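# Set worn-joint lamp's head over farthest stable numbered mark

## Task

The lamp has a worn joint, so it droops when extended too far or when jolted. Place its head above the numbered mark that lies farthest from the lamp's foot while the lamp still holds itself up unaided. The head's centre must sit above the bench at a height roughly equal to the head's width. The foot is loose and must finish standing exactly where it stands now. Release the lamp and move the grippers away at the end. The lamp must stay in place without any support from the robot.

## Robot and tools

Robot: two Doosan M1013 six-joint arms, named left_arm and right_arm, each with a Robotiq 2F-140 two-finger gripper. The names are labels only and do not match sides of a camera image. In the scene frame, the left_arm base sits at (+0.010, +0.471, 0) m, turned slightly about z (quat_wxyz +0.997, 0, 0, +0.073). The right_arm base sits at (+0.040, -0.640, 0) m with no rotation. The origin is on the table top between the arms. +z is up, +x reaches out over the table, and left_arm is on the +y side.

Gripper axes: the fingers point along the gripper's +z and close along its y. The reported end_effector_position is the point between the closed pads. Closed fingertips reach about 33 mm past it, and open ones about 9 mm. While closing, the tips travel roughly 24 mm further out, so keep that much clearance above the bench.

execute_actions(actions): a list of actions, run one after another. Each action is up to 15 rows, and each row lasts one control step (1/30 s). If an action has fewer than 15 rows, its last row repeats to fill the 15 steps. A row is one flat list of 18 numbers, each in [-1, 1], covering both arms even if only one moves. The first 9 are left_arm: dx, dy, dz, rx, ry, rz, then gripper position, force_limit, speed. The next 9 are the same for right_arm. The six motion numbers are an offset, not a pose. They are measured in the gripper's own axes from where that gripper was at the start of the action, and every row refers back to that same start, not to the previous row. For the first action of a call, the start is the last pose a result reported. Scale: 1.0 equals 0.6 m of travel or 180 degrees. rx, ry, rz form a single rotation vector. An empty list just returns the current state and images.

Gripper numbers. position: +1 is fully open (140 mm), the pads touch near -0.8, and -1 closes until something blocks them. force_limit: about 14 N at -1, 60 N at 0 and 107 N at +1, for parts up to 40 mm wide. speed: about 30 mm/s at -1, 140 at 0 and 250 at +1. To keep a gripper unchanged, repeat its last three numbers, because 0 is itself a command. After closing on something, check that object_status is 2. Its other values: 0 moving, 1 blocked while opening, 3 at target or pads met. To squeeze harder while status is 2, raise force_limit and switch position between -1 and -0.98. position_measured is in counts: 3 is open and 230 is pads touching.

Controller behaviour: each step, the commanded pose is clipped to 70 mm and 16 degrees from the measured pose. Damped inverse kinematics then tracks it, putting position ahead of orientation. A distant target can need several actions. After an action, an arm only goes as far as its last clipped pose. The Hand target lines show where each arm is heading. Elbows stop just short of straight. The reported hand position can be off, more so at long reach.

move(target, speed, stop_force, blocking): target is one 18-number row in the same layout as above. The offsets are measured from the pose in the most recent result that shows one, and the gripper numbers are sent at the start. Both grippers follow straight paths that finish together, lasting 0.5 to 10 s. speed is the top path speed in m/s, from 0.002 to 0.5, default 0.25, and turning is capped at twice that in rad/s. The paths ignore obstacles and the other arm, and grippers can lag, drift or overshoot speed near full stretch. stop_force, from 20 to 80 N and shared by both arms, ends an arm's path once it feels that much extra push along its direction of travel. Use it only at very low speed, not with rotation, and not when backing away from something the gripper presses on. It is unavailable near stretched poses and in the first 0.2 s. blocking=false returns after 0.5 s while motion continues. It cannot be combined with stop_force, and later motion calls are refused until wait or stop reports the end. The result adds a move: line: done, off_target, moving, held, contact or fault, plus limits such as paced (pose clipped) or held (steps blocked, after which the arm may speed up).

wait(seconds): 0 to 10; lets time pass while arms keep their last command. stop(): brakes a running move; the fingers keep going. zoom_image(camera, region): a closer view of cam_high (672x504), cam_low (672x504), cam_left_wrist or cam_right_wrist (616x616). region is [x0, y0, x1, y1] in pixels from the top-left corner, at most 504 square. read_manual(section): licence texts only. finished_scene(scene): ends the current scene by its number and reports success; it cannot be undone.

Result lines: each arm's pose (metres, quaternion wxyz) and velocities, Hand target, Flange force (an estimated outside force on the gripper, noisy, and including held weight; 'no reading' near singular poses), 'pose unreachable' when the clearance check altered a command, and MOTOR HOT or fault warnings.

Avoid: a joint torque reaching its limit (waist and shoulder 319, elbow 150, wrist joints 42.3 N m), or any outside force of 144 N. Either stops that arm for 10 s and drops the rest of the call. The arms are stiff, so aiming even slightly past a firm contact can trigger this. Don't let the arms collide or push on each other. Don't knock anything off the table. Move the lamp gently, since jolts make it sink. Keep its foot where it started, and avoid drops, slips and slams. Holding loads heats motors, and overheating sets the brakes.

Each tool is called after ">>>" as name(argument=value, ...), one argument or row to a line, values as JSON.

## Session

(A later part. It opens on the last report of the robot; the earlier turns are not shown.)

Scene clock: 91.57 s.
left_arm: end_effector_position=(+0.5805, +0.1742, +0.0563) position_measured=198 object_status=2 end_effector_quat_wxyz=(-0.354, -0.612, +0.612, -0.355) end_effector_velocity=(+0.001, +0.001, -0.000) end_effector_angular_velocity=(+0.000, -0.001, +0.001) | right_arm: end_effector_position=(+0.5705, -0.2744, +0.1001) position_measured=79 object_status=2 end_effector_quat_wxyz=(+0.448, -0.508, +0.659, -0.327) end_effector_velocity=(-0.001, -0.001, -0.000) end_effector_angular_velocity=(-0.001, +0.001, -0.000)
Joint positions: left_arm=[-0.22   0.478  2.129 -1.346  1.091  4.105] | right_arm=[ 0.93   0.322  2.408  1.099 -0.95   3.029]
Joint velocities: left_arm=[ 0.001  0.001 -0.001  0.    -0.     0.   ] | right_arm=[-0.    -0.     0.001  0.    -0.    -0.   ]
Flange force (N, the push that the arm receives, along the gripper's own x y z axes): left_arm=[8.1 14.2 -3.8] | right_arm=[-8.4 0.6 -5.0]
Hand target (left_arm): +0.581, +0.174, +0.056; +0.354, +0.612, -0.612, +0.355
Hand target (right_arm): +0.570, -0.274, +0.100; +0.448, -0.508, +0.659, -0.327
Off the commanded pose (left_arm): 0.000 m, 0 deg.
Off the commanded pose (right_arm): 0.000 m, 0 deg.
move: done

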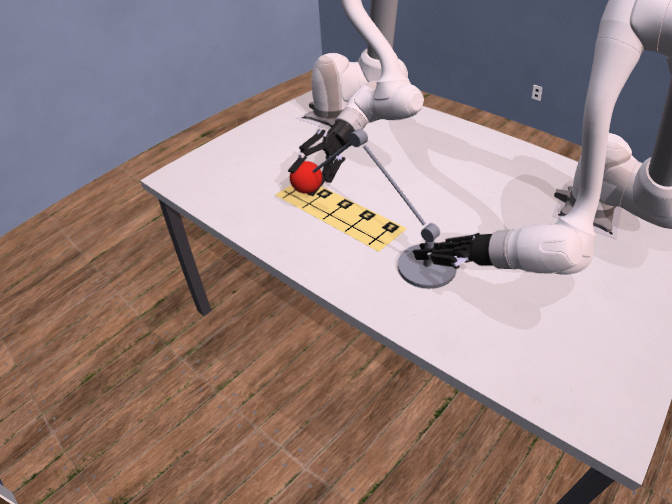

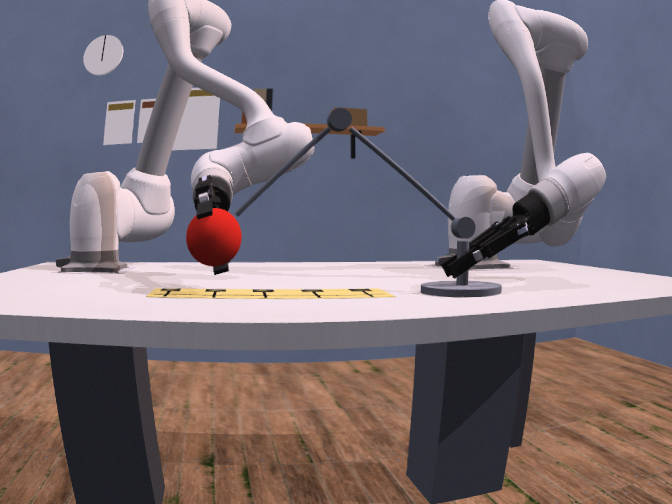

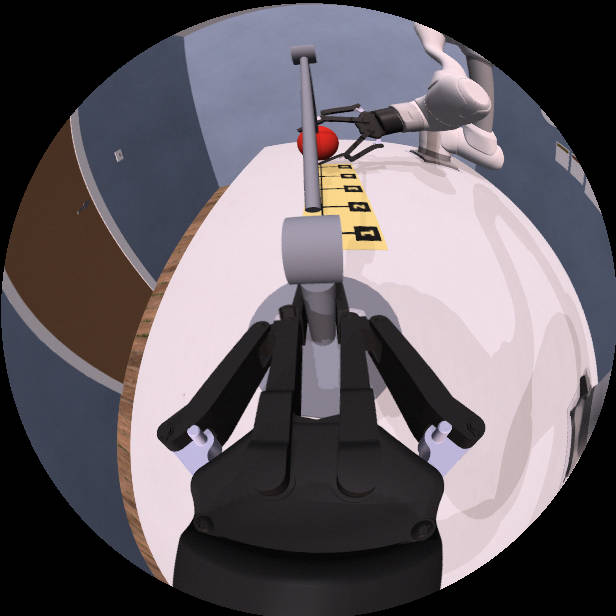

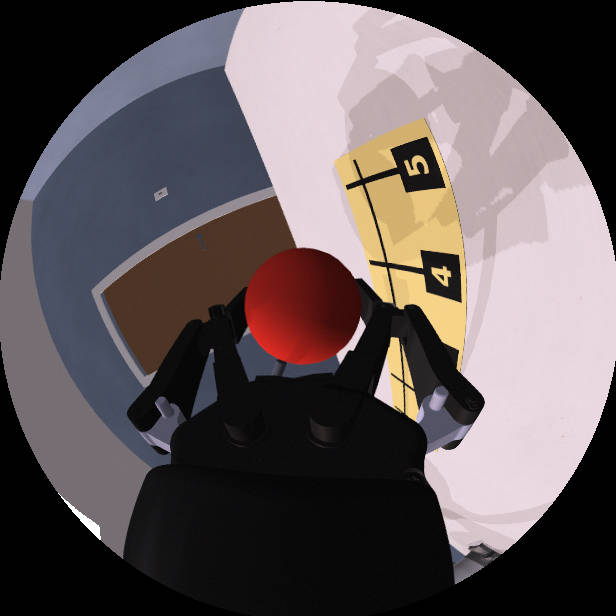

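>>> move(
  target=[0,0,0,0,0,0,-1,0.2,-0.8, -0.0021,0.0006,0.0001,0,0,0,-1,-0.2,-0.8],
  speed=0.005,
)

>>> execute_actions(
  actions=[
    [[0,0,0,0,0,0,-1,0.2,-0.8, 0,0,0,0,0,0,0.62,-0.2,-1]],
  ],
)

>>> wait(
  seconds=3,
)

>>> zoom_image(
  camera="cam_low",
  region=[150, 180, 280, 310],
)

Scene clock: 93.57 s.
left_arm: end_effector_position=(+0.5805, +0.1742, +0.0563) position_measured=198 object_status=2 end_effector_quat_wxyz=(-0.354, -0.612, +0.612, -0.355) end_effector_velocity=(-0.000, +0.000, -0.000) end_effector_angular_velocity=(+0.000, +0.001, +0.000) | right_arm: end_effector_position=(+0.5705, -0.2732, +0.1001) position_measured=79 object_status=2 end_effector_quat_wxyz=(+0.448, -0.508, +0.659, -0.327) end_effector_velocity=(+0.000, +0.001, +0.001) end_effector_angular_velocity=(+0.001, -0.001, +0.001)
Joint positions: left_arm=[-0.22   0.478  2.129 -1.346  1.091  4.105] | right_arm=[ 0.932  0.323  2.406  1.102 -0.95   3.027]
Joint velocities: left_arm=[ 0.  0.  0.  0. -0. -0.] | right_arm=[ 0.     0.    -0.001 -0.001  0.     0.001]
Flange force (N, the push that the arm receives, along the gripper's own x y z axes): left_arm=[-1.0 10.7 -12.4] | right_arm=[11.4 -5.5 -8.0]
Hand target (left_arm): +0.581, +0.174, +0.056; +0.354, +0.612, -0.612, +0.355
Hand target (right_arm): +0.571, -0.273, +0.100; +0.448, -0.508, +0.659, -0.327
Off the commanded pose (left_arm): 0.000 m, 0 deg.
Off the commanded pose (right_arm): 0.000 m, 0 deg.
move: done

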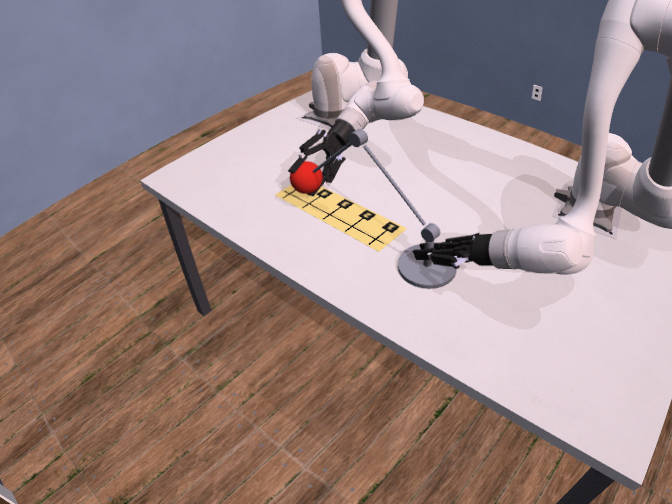

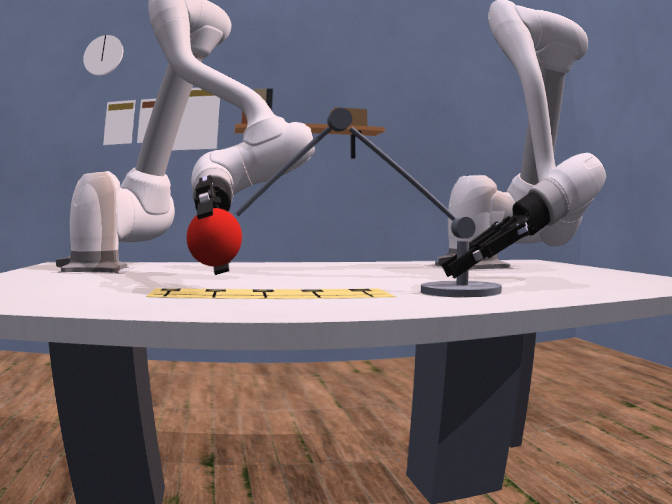

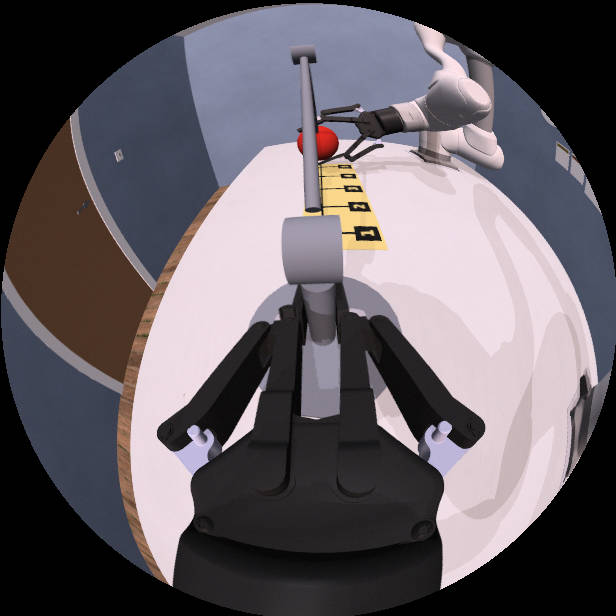

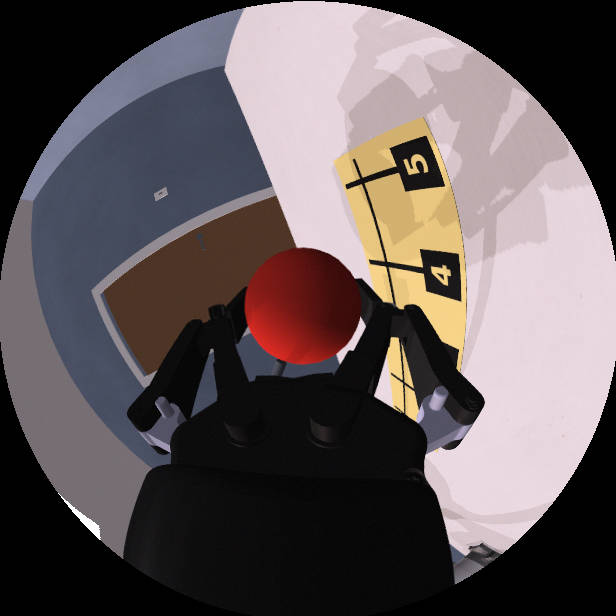

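Scene clock: 94.07 s.
left_arm: end_effector_position=(+0.5805, +0.1742, +0.0563) position_measured=198 object_status=2 end_effector_quat_wxyz=(-0.354, -0.612, +0.612, -0.355) end_effector_velocity=(-0.000, +0.000, -0.000) end_effector_angular_velocity=(+0.000, +0.000, -0.000) | right_arm: end_effector_position=(+0.5705, -0.2732, +0.1001) position_measured=57 object_status=0 end_effector_quat_wxyz=(+0.448, -0.508, +0.659, -0.327) end_effector_velocity=(-0.000, -0.000, +0.001) end_effector_angular_velocity=(+0.000, -0.000, -0.000)
Joint positions: left_arm=[-0.22   0.478  2.129 -1.346  1.091  4.105] | right_arm=[ 0.932  0.323  2.406  1.102 -0.95   3.027]
Joint velocities: left_arm=[0.    0.    0.    0.    0.    0.001] | right_arm=[-0.    -0.002  0.001  0.    -0.    -0.001]
Flange force (N, the push that the arm receives, along the gripper's own x y z axes): left_arm=[3.4 13.7 -11.1] | right_arm=[0.7 -0.9 -2.2]
Hand target (left_arm): +0.581, +0.174, +0.056; +0.354, +0.612, -0.612, +0.355
Hand target (right_arm): +0.571, -0.273, +0.100; +0.448, -0.508, +0.659, -0.327
Off the commanded pose (left_arm): 0.000 m, 0 deg.
Off the commanded pose (right_arm): 0.000 m, 0 deg.

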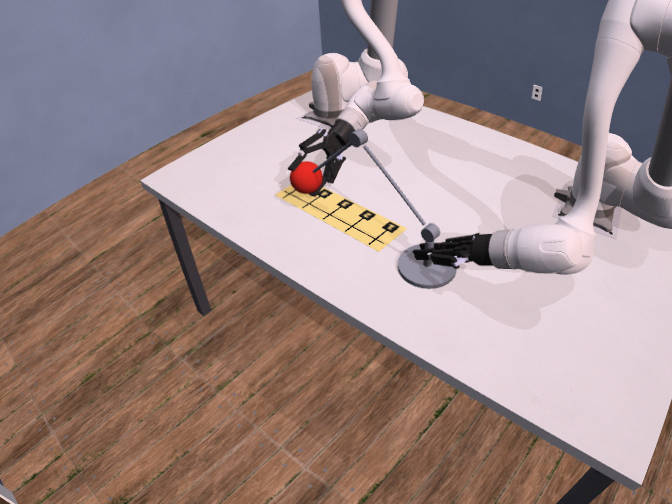

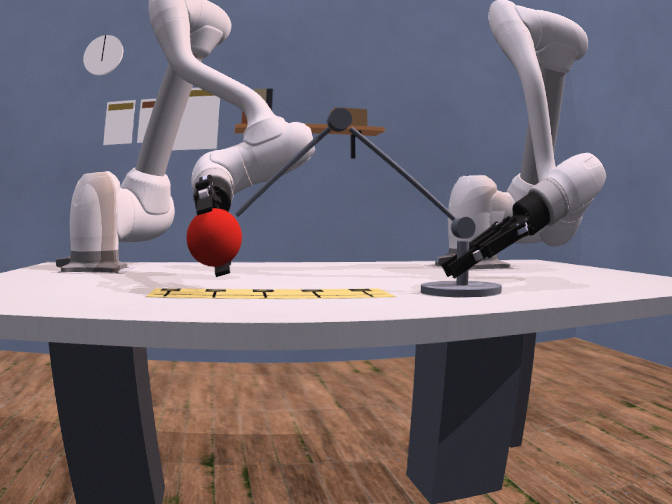

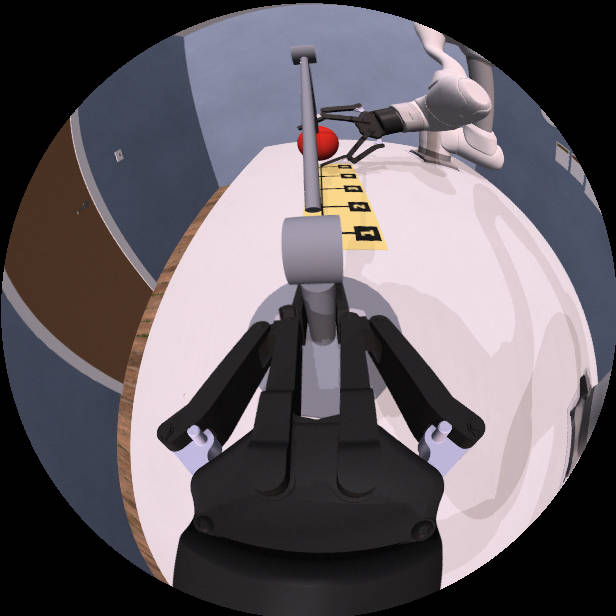

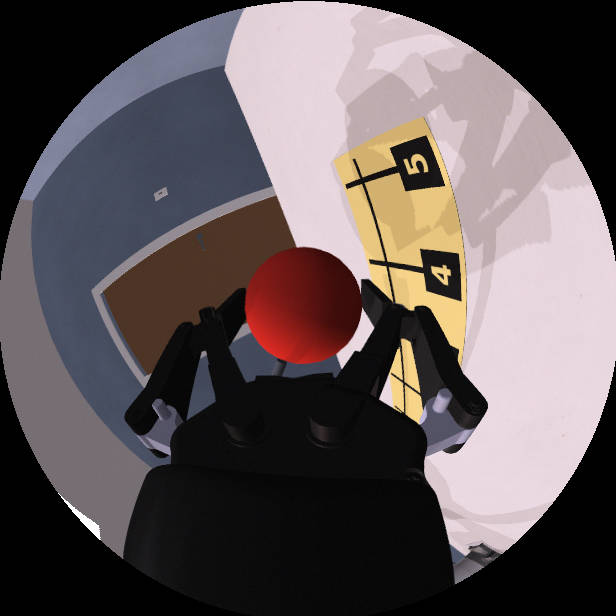

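Scene clock: 97.07 s.
left_arm: end_effector_position=(+0.5805, +0.1742, +0.0563) position_measured=198 object_status=2 end_effector_quat_wxyz=(-0.354, -0.612, +0.612, -0.355) end_effector_velocity=(+0.000, +0.001, -0.001) end_effector_angular_velocity=(+0.001, +0.001, +0.002) | right_arm: end_effector_position=(+0.5705, -0.2732, +0.1001) position_measured=50 object_status=3 end_effector_quat_wxyz=(+0.448, -0.508, +0.659, -0.327) end_effector_velocity=(+0.000, +0.000, +0.001) end_effector_angular_velocity=(+0.001, -0.001, +0.000)
Joint positions: left_arm=[-0.22   0.478  2.129 -1.346  1.091  4.105] | right_arm=[ 0.932  0.323  2.406  1.102 -0.95   3.027]
Joint velocities: left_arm=[ 0.001  0.001  0.001  0.    -0.001 -0.   ] | right_arm=[-0.    -0.002 -0.    -0.    -0.    -0.   ]
Flange force (N, the push that the arm receives, along the gripper's own x y z axes): left_arm=[4.0 14.9 -11.9] | right_arm=[1.2 -4.7 -3.0]
Hand target (left_arm): +0.581, +0.174, +0.056; +0.354, +0.612, -0.612, +0.355
Hand target (right_arm): +0.571, -0.273, +0.100; +0.448, -0.508, +0.659, -0.327
Off the commanded pose (left_arm): 0.000 m, 0 deg.
Off the commanded pose (right_arm): 0.000 m, 0 deg.
wait: 3.00 s; at rest by 0.27 s

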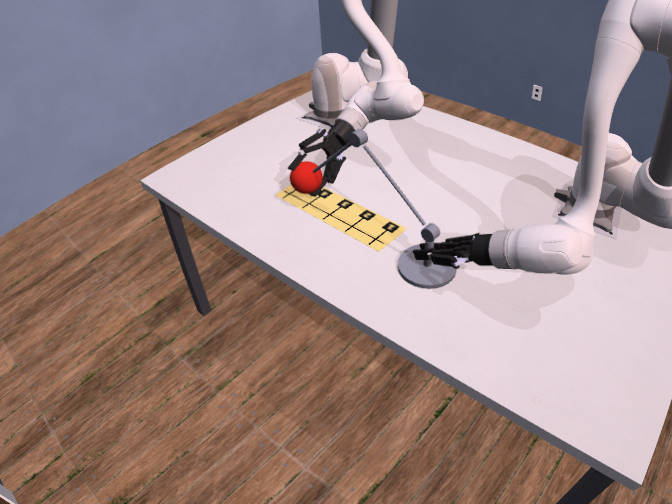

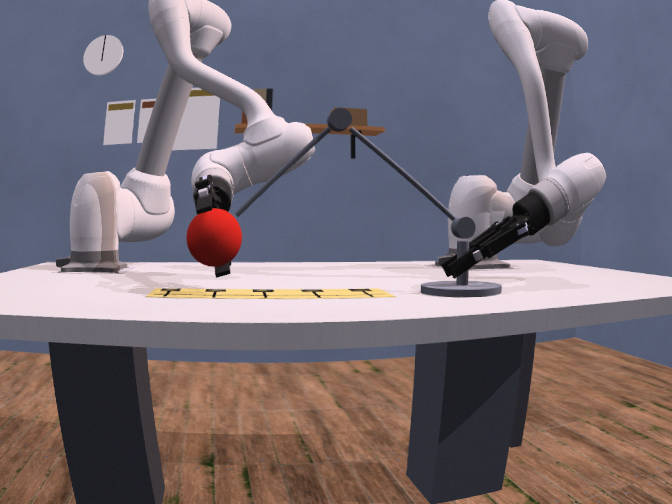

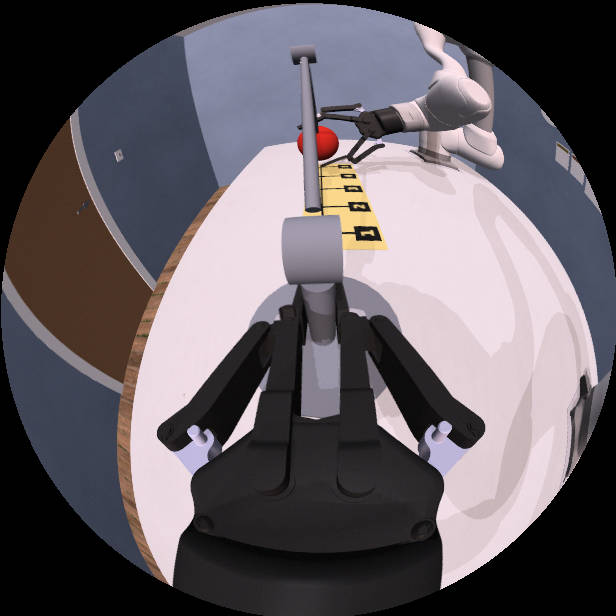

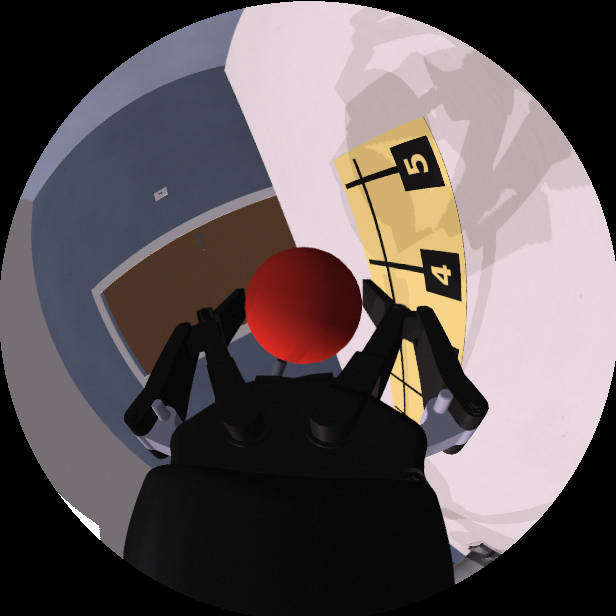

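Region (150, 180, 280, 310) of cam_low's 672x504 image, scaled by 3.877, with more detail than that image has.

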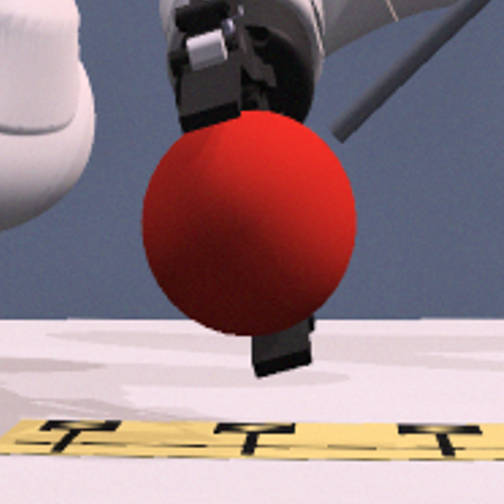

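>>> execute_actions(
  actions=[
    [[0,0,0,0,0,0,-1,0.2,-0.8, 0,0,0,0,0,0,-1,-0.2,-0.8]],
  ],
)

>>> move(
  target=[0,0,0,0,0,0,-1,0.2,-0.8, 0.1459,-0.0394,-0.0072,0.0051,0.0339,-0.0815,-1,-0.2,-0.8],
  speed=0.06,
)

>>> zoom_image(
  camera="cam_low",
  region=[100, 180, 230, 310],
)

Scene clock: 99.30 s.
left_arm: end_effector_position=(+0.5805, +0.1742, +0.0563) position_measured=198 object_status=2 end_effector_quat_wxyz=(-0.354, -0.612, +0.612, -0.355) end_effector_velocity=(+0.001, +0.000, +0.001) end_effector_angular_velocity=(-0.000, -0.001, +0.001) | right_arm: end_effector_position=(+0.5705, -0.2732, +0.1001) position_measured=79 object_status=0 end_effector_quat_wxyz=(+0.448, -0.508, +0.659, -0.327) end_effector_velocity=(-0.000, +0.000, +0.000) end_effector_angular_velocity=(-0.001, -0.000, +0.002)
Joint positions: left_arm=[-0.22   0.478  2.129 -1.346  1.091  4.105] | right_arm=[ 0.932  0.323  2.406  1.102 -0.95   3.027]
Joint velocities: left_arm=[ 0.001 -0.001 -0.001 -0.     0.    -0.   ] | right_arm=[ 0.    -0.     0.    -0.002  0.    -0.001]
Flange force (N, the push that the arm receives, along the gripper's own x y z axes): left_arm=[3.3 14.6 -6.2] | right_arm=[-2.8 0.1 -6.8]
Hand target (left_arm): +0.581, +0.174, +0.056; +0.354, +0.612, -0.612, +0.355
Hand target (right_arm): +0.571, -0.273, +0.100; +0.448, -0.508, +0.659, -0.327
Off the commanded pose (left_arm): 0.000 m, 0 deg.
Off the commanded pose (right_arm): 0.000 m, 0 deg.

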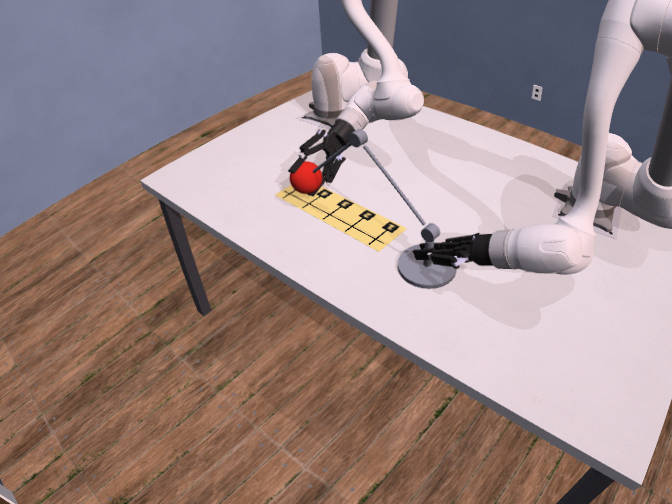

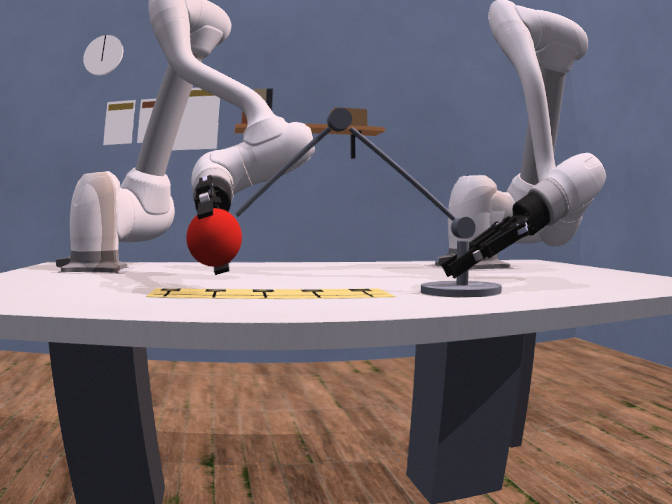

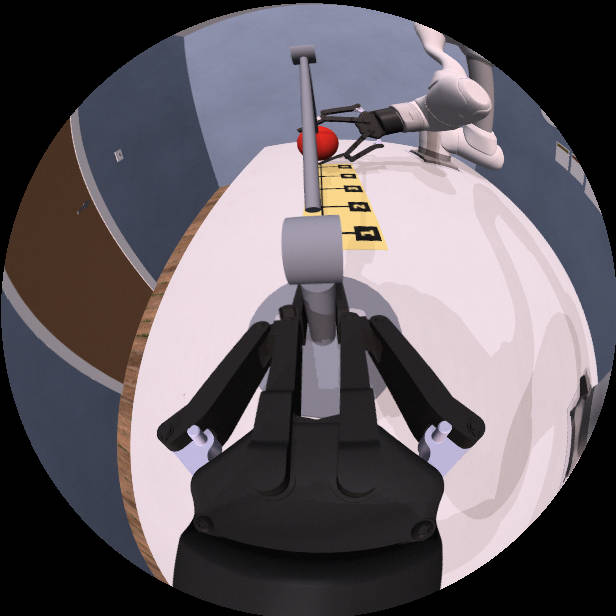

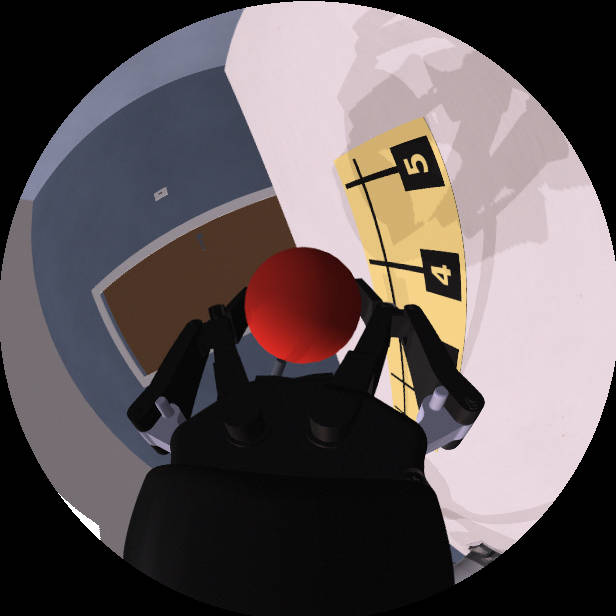

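Scene clock: 101.87 s.
left_arm: end_effector_position=(+0.5805, +0.1742, +0.0563) position_measured=198 object_status=2 end_effector_quat_wxyz=(-0.354, -0.612, +0.612, -0.355) end_effector_velocity=(-0.000, -0.000, +0.001) end_effector_angular_velocity=(-0.000, -0.001, -0.001) | right_arm: end_effector_position=(+0.5682, -0.3639, +0.1002) position_measured=79 object_status=2 end_effector_quat_wxyz=(-0.371, +0.566, -0.609, +0.413) end_effector_velocity=(-0.000, -0.000, +0.000) end_effector_angular_velocity=(-0.000, -0.000, +0.001)
Joint positions: left_arm=[-0.22   0.478  2.129 -1.346  1.091  4.105] | right_arm=[ 0.847  0.279  2.49   1.109 -0.981  2.763]
Joint velocities: left_arm=[-0.001 -0.001  0.    -0.     0.     0.   ] | right_arm=[-0.    -0.     0.    -0.001 -0.     0.   ]
Flange force (N, the push that the arm receives, along the gripper's own x y z axes): left_arm=[16.0 12.8 -2.5] | right_arm=[-14.1 -8.3 -17.3]
Hand target (left_arm): +0.581, +0.174, +0.056; +0.354, +0.612, -0.612, +0.355
Hand target (right_arm): +0.568, -0.364, +0.100; -0.371, +0.566, -0.609, +0.413
Off the commanded pose (left_arm): 0.000 m, 0 deg.
Off the commanded pose (right_arm): 0.000 m, 0 deg.
move: done

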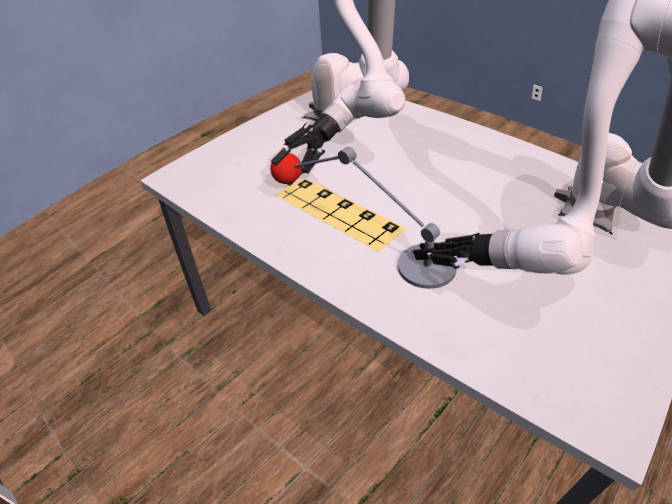

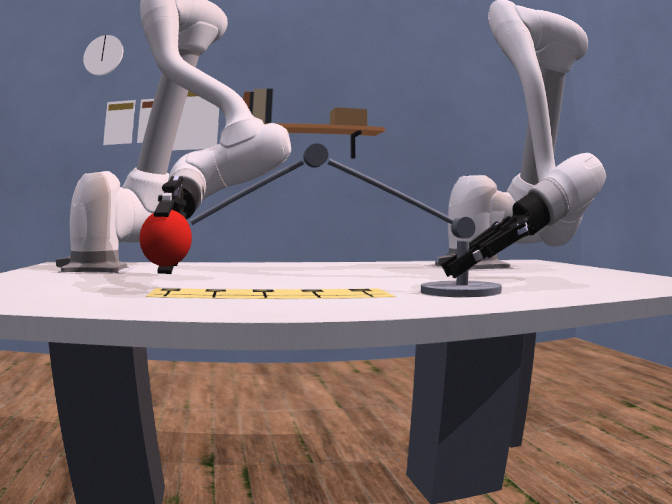

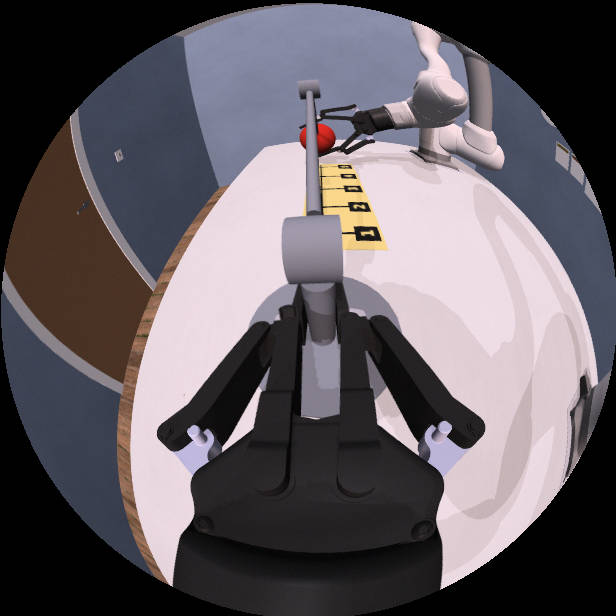

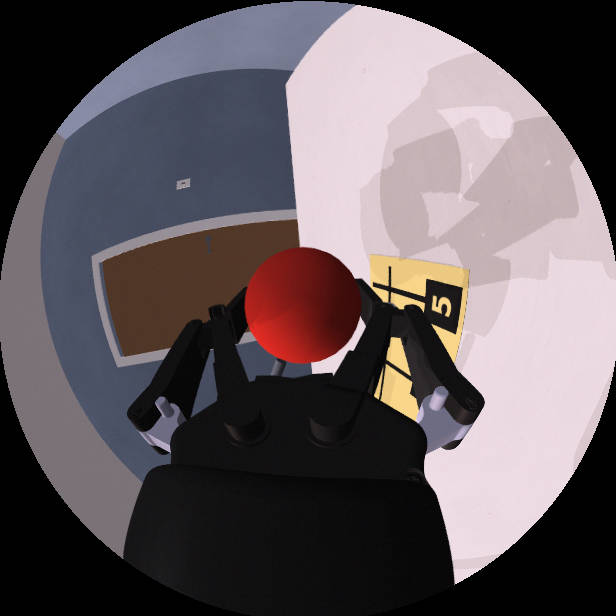

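Region (100, 180, 230, 310) of cam_low's 672x504 image, scaled by 3.877, with more detail than that image has.

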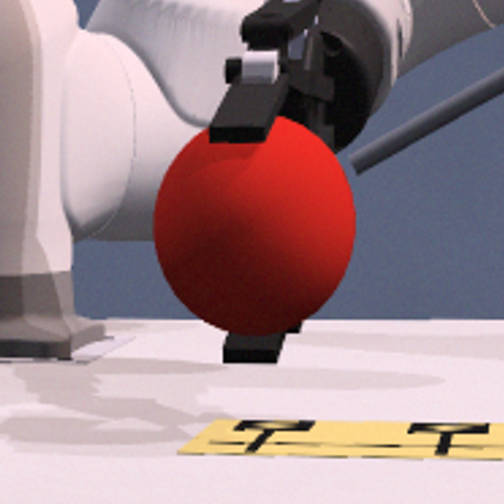

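>>> move(
  target=[0,0,0,0,0,0,-1,0.2,-0.8, -0.001,0,-0.0001,0,0,0,-1,-0.2,-0.8],
  speed=0.003,
)

Scene clock: 103.20 s.
left_arm: end_effector_position=(+0.5805, +0.1742, +0.0563) position_measured=198 object_status=2 end_effector_quat_wxyz=(-0.354, -0.612, +0.612, -0.355) end_effector_velocity=(+0.000, -0.000, +0.001) end_effector_angular_velocity=(-0.000, -0.001, -0.001) | right_arm: end_effector_position=(+0.5682, -0.3633, +0.1002) position_measured=79 object_status=2 end_effector_quat_wxyz=(-0.371, +0.566, -0.609, +0.413) end_effector_velocity=(+0.000, +0.000, +0.000) end_effector_angular_velocity=(-0.001, -0.000, +0.001)
Joint positions: left_arm=[-0.22   0.478  2.129 -1.346  1.091  4.105] | right_arm=[ 0.848  0.28   2.489  1.111 -0.981  2.763]
Joint velocities: left_arm=[-0.    -0.001 -0.001  0.     0.001 -0.   ] | right_arm=[ 0.     0.    -0.     0.    -0.    -0.002]
Flange force (N, the push that the arm receives, along the gripper's own x y z axes): left_arm=[2.9 11.4 -3.8] | right_arm=[0.2 -2.3 -6.6]
Hand target (left_arm): +0.581, +0.174, +0.056; +0.354, +0.612, -0.612, +0.355
Hand target (right_arm): +0.568, -0.363, +0.100; -0.371, +0.566, -0.609, +0.413
Off the commanded pose (left_arm): 0.000 m, 0 deg.
Off the commanded pose (right_arm): 0.000 m, 0 deg.
move: done

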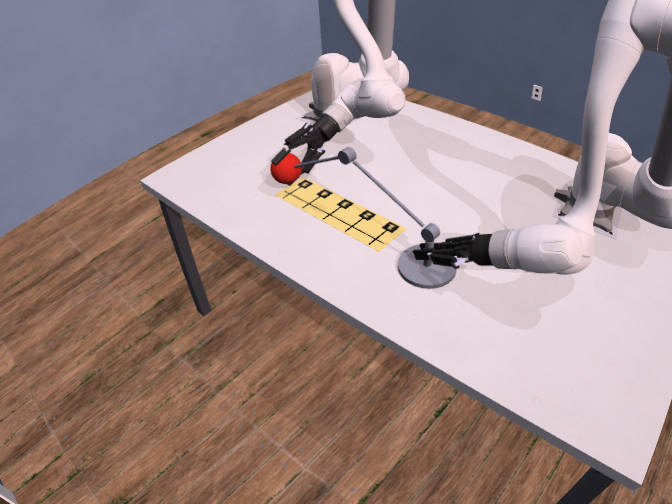

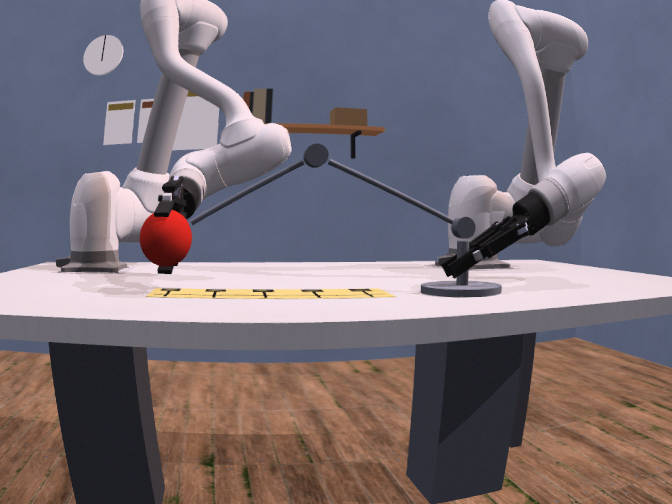

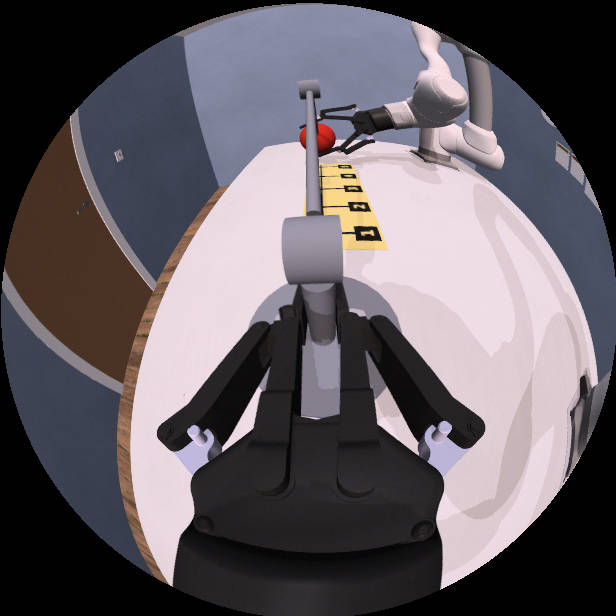

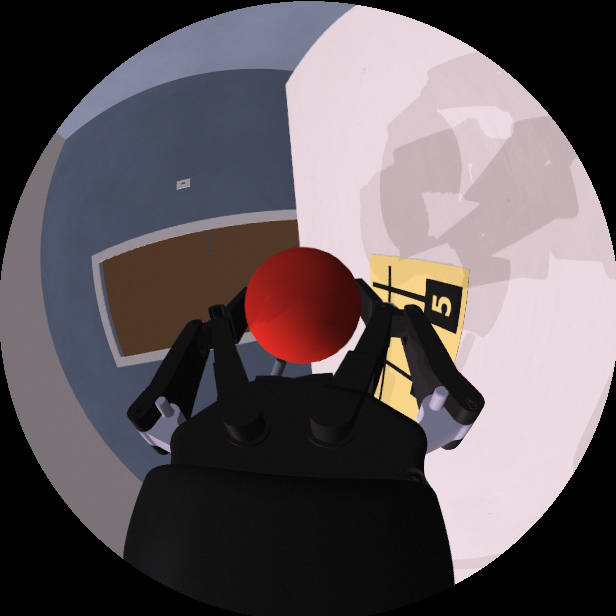

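The load is off the head, so I'll open the right gripper slowly to test mark 5.

>>> execute_actions(
  actions=[
    [[0,0,0,0,0,0,-1,0.2,-0.8, 0,0,0,0,0,0,0.62,-0.2,-1]],
  ],
)

>>> wait(
  seconds=3,
)

>>> zoom_image(
  camera="cam_low",
  region=[100, 180, 230, 310],
)

Scene clock: 104.03 s.
left_arm: end_effector_position=(+0.5805, +0.1742, +0.0563) position_measured=198 object_status=2 end_effector_quat_wxyz=(-0.354, -0.612, +0.612, -0.355) end_effector_velocity=(+0.001, +0.001, +0.001) end_effector_angular_velocity=(-0.000, -0.002, +0.001) | right_arm: end_effector_position=(+0.5682, -0.3633, +0.1002) position_measured=57 object_status=0 end_effector_quat_wxyz=(-0.371, +0.566, -0.609, +0.413) end_effector_velocity=(-0.000, -0.000, -0.000) end_effector_angular_velocity=(-0.000, +0.001, +0.000)
Joint positions: left_arm=[-0.22   0.478  2.129 -1.346  1.091  4.105] | right_arm=[ 0.848  0.28   2.489  1.111 -0.981  2.763]
Joint velocities: left_arm=[ 0.002 -0.    -0.001  0.     0.     0.001] | right_arm=[ 0.     0.     0.001 -0.001 -0.     0.001]
Flange force (N, the push that the arm receives, along the gripper's own x y z axes): left_arm=[5.6 12.0 -7.3] | right_arm=[-2.3 -1.3 -4.0]
Hand target (left_arm): +0.581, +0.174, +0.056; +0.354, +0.612, -0.612, +0.355
Hand target (right_arm): +0.568, -0.363, +0.100; -0.371, +0.566, -0.609, +0.413
Off the commanded pose (left_arm): 0.000 m, 0 deg.
Off the commanded pose (right_arm): 0.000 m, 0 deg.

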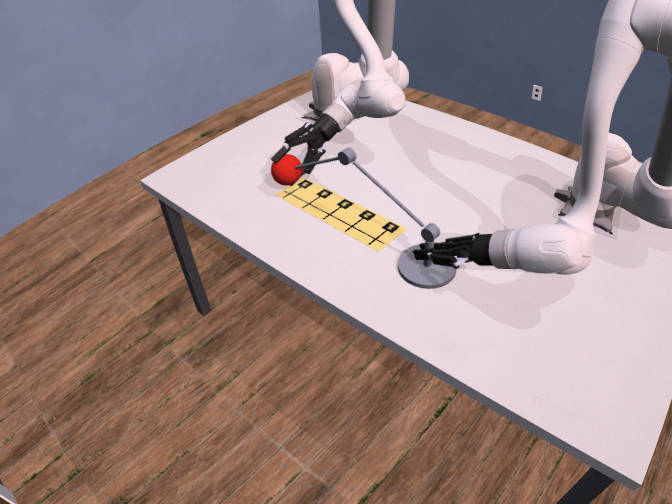

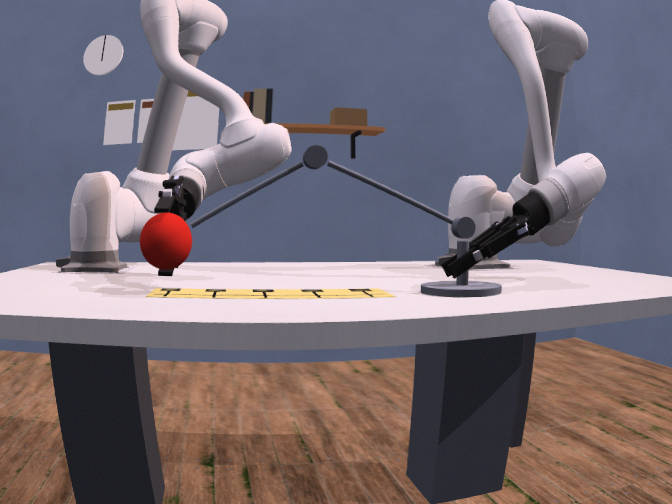

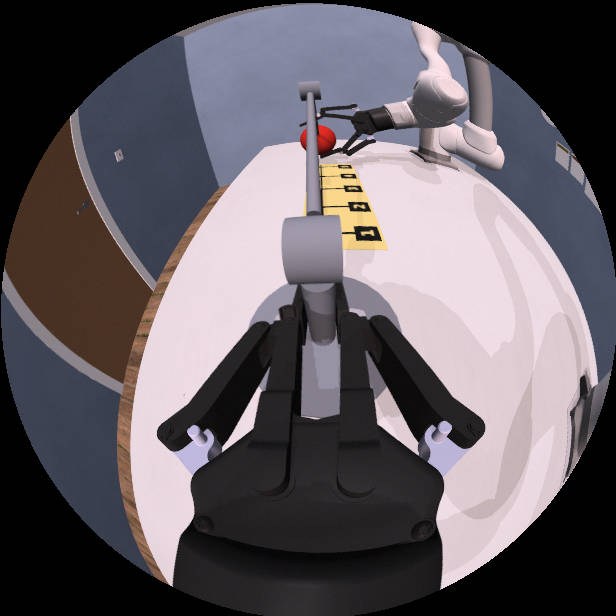

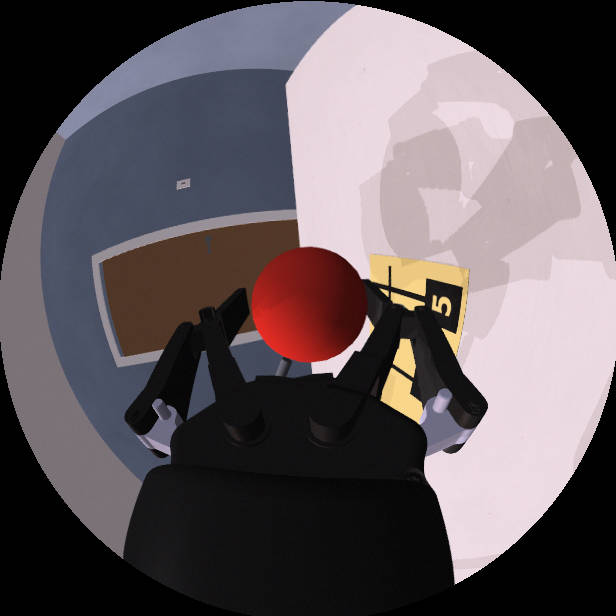

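Scene clock: 107.03 s.
left_arm: end_effector_position=(+0.5805, +0.1742, +0.0563) position_measured=198 object_status=2 end_effector_quat_wxyz=(-0.354, -0.612, +0.612, -0.355) end_effector_velocity=(-0.000, +0.001, -0.001) end_effector_angular_velocity=(-0.000, +0.001, +0.002) | right_arm: end_effector_position=(+0.5682, -0.3633, +0.1002) position_measured=50 object_status=3 end_effector_quat_wxyz=(-0.371, +0.566, -0.609, +0.413) end_effector_velocity=(+0.000, -0.000, +0.000) end_effector_angular_velocity=(-0.000, -0.000, -0.001)
Joint positions: left_arm=[-0.22   0.478  2.129 -1.346  1.091  4.105] | right_arm=[ 0.848  0.28   2.489  1.111 -0.981  2.763]
Joint velocities: left_arm=[ 0.002  0.     0.001 -0.     0.     0.   ] | right_arm=[-0.    -0.001 -0.     0.001  0.    -0.001]
Flange force (N, the push that the arm receives, along the gripper's own x y z axes): left_arm=[4.7 11.4 -10.4] | right_arm=[-1.9 -4.3 -14.4]
Hand target (left_arm): +0.581, +0.174, +0.056; +0.354, +0.612, -0.612, +0.355
Hand target (right_arm): +0.568, -0.363, +0.100; -0.371, +0.566, -0.609, +0.413
Off the commanded pose (left_arm): 0.000 m, 0 deg.
Off the commanded pose (right_arm): 0.000 m, 0 deg.
wait: 3.00 s; at rest by 0.27 s

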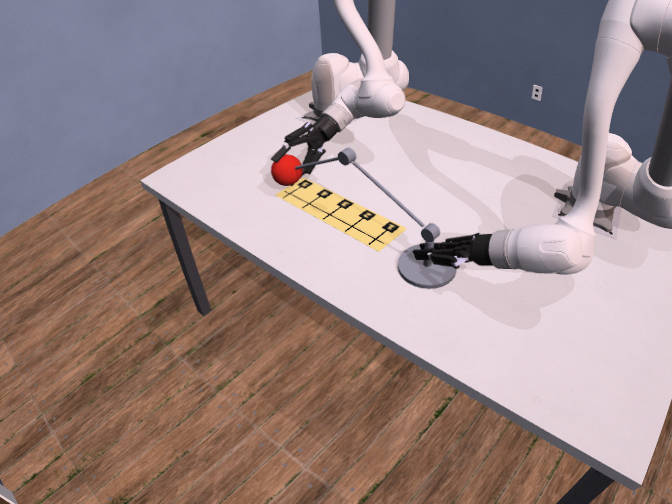

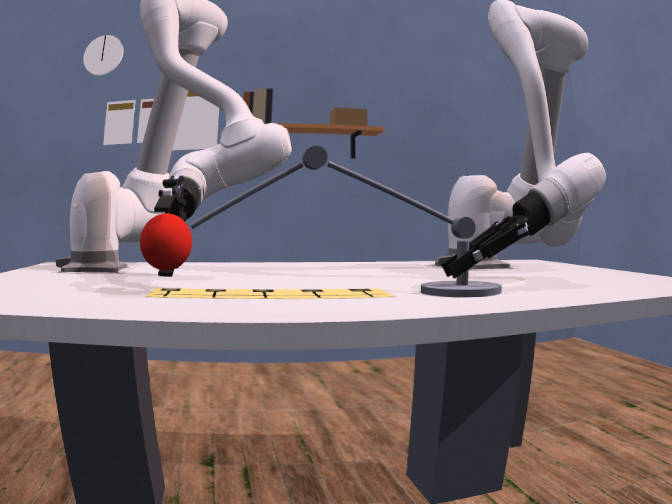

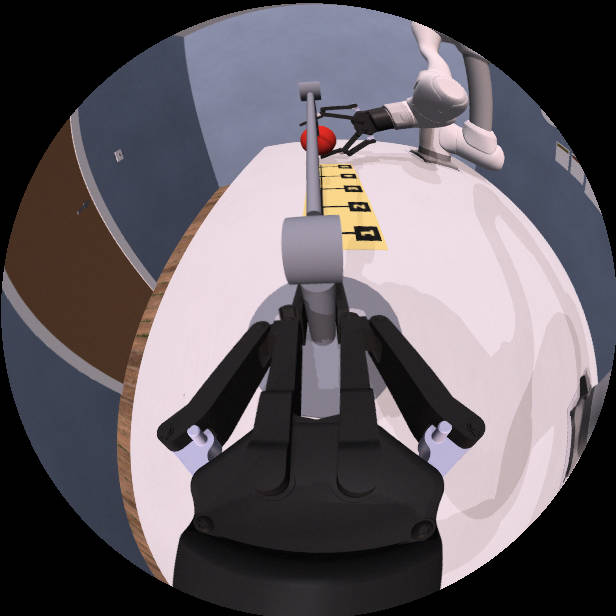

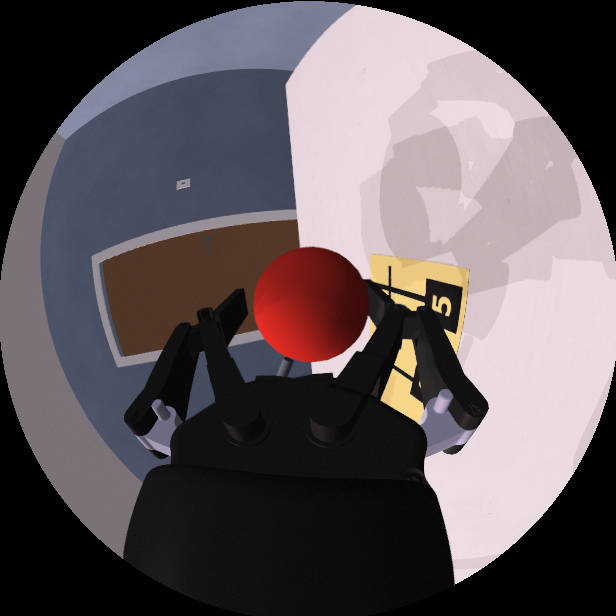

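Region (100, 180, 230, 310) of cam_low's 672x504 image, scaled by 3.877, with more detail than that image has.

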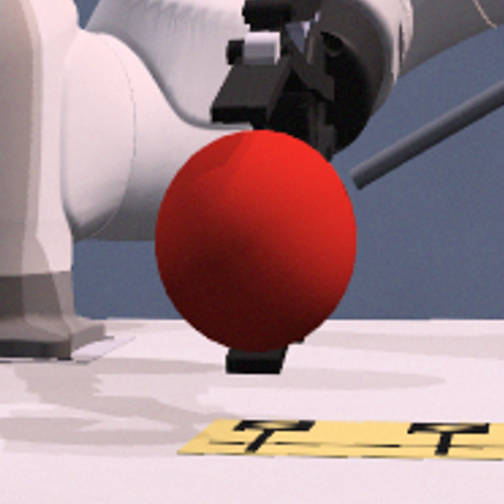

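>>> zoom_image(
  camera="cam_left_wrist",
  region=[270, 70, 380, 230],
)

>>> zoom_image(
  camera="cam_high",
  region=[250, 120, 360, 230],
)

Region (270, 70, 380, 230) of cam_left_wrist's 616x616 image, scaled by 3.150, with more detail than that image has; it fills the left 346 columns of this view, and the rest is white.

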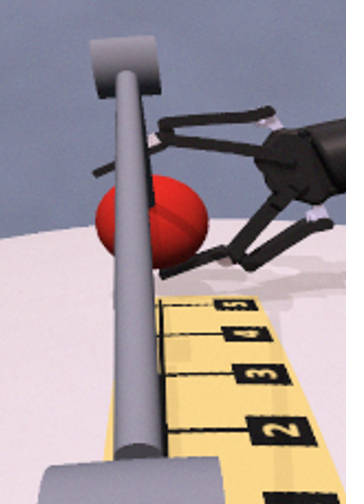

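Region (250, 120, 360, 230) of cam_high's 672x504 image, scaled by 4.582, with more detail than that image has.

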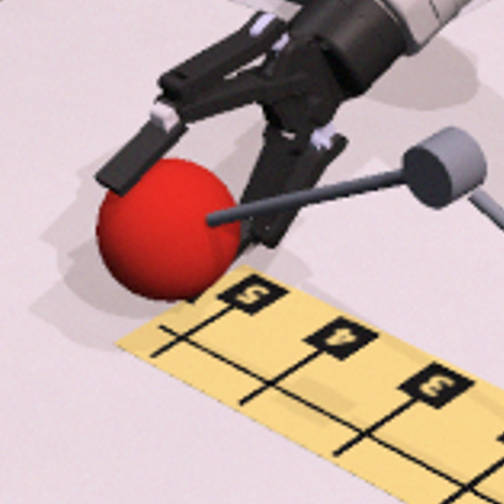

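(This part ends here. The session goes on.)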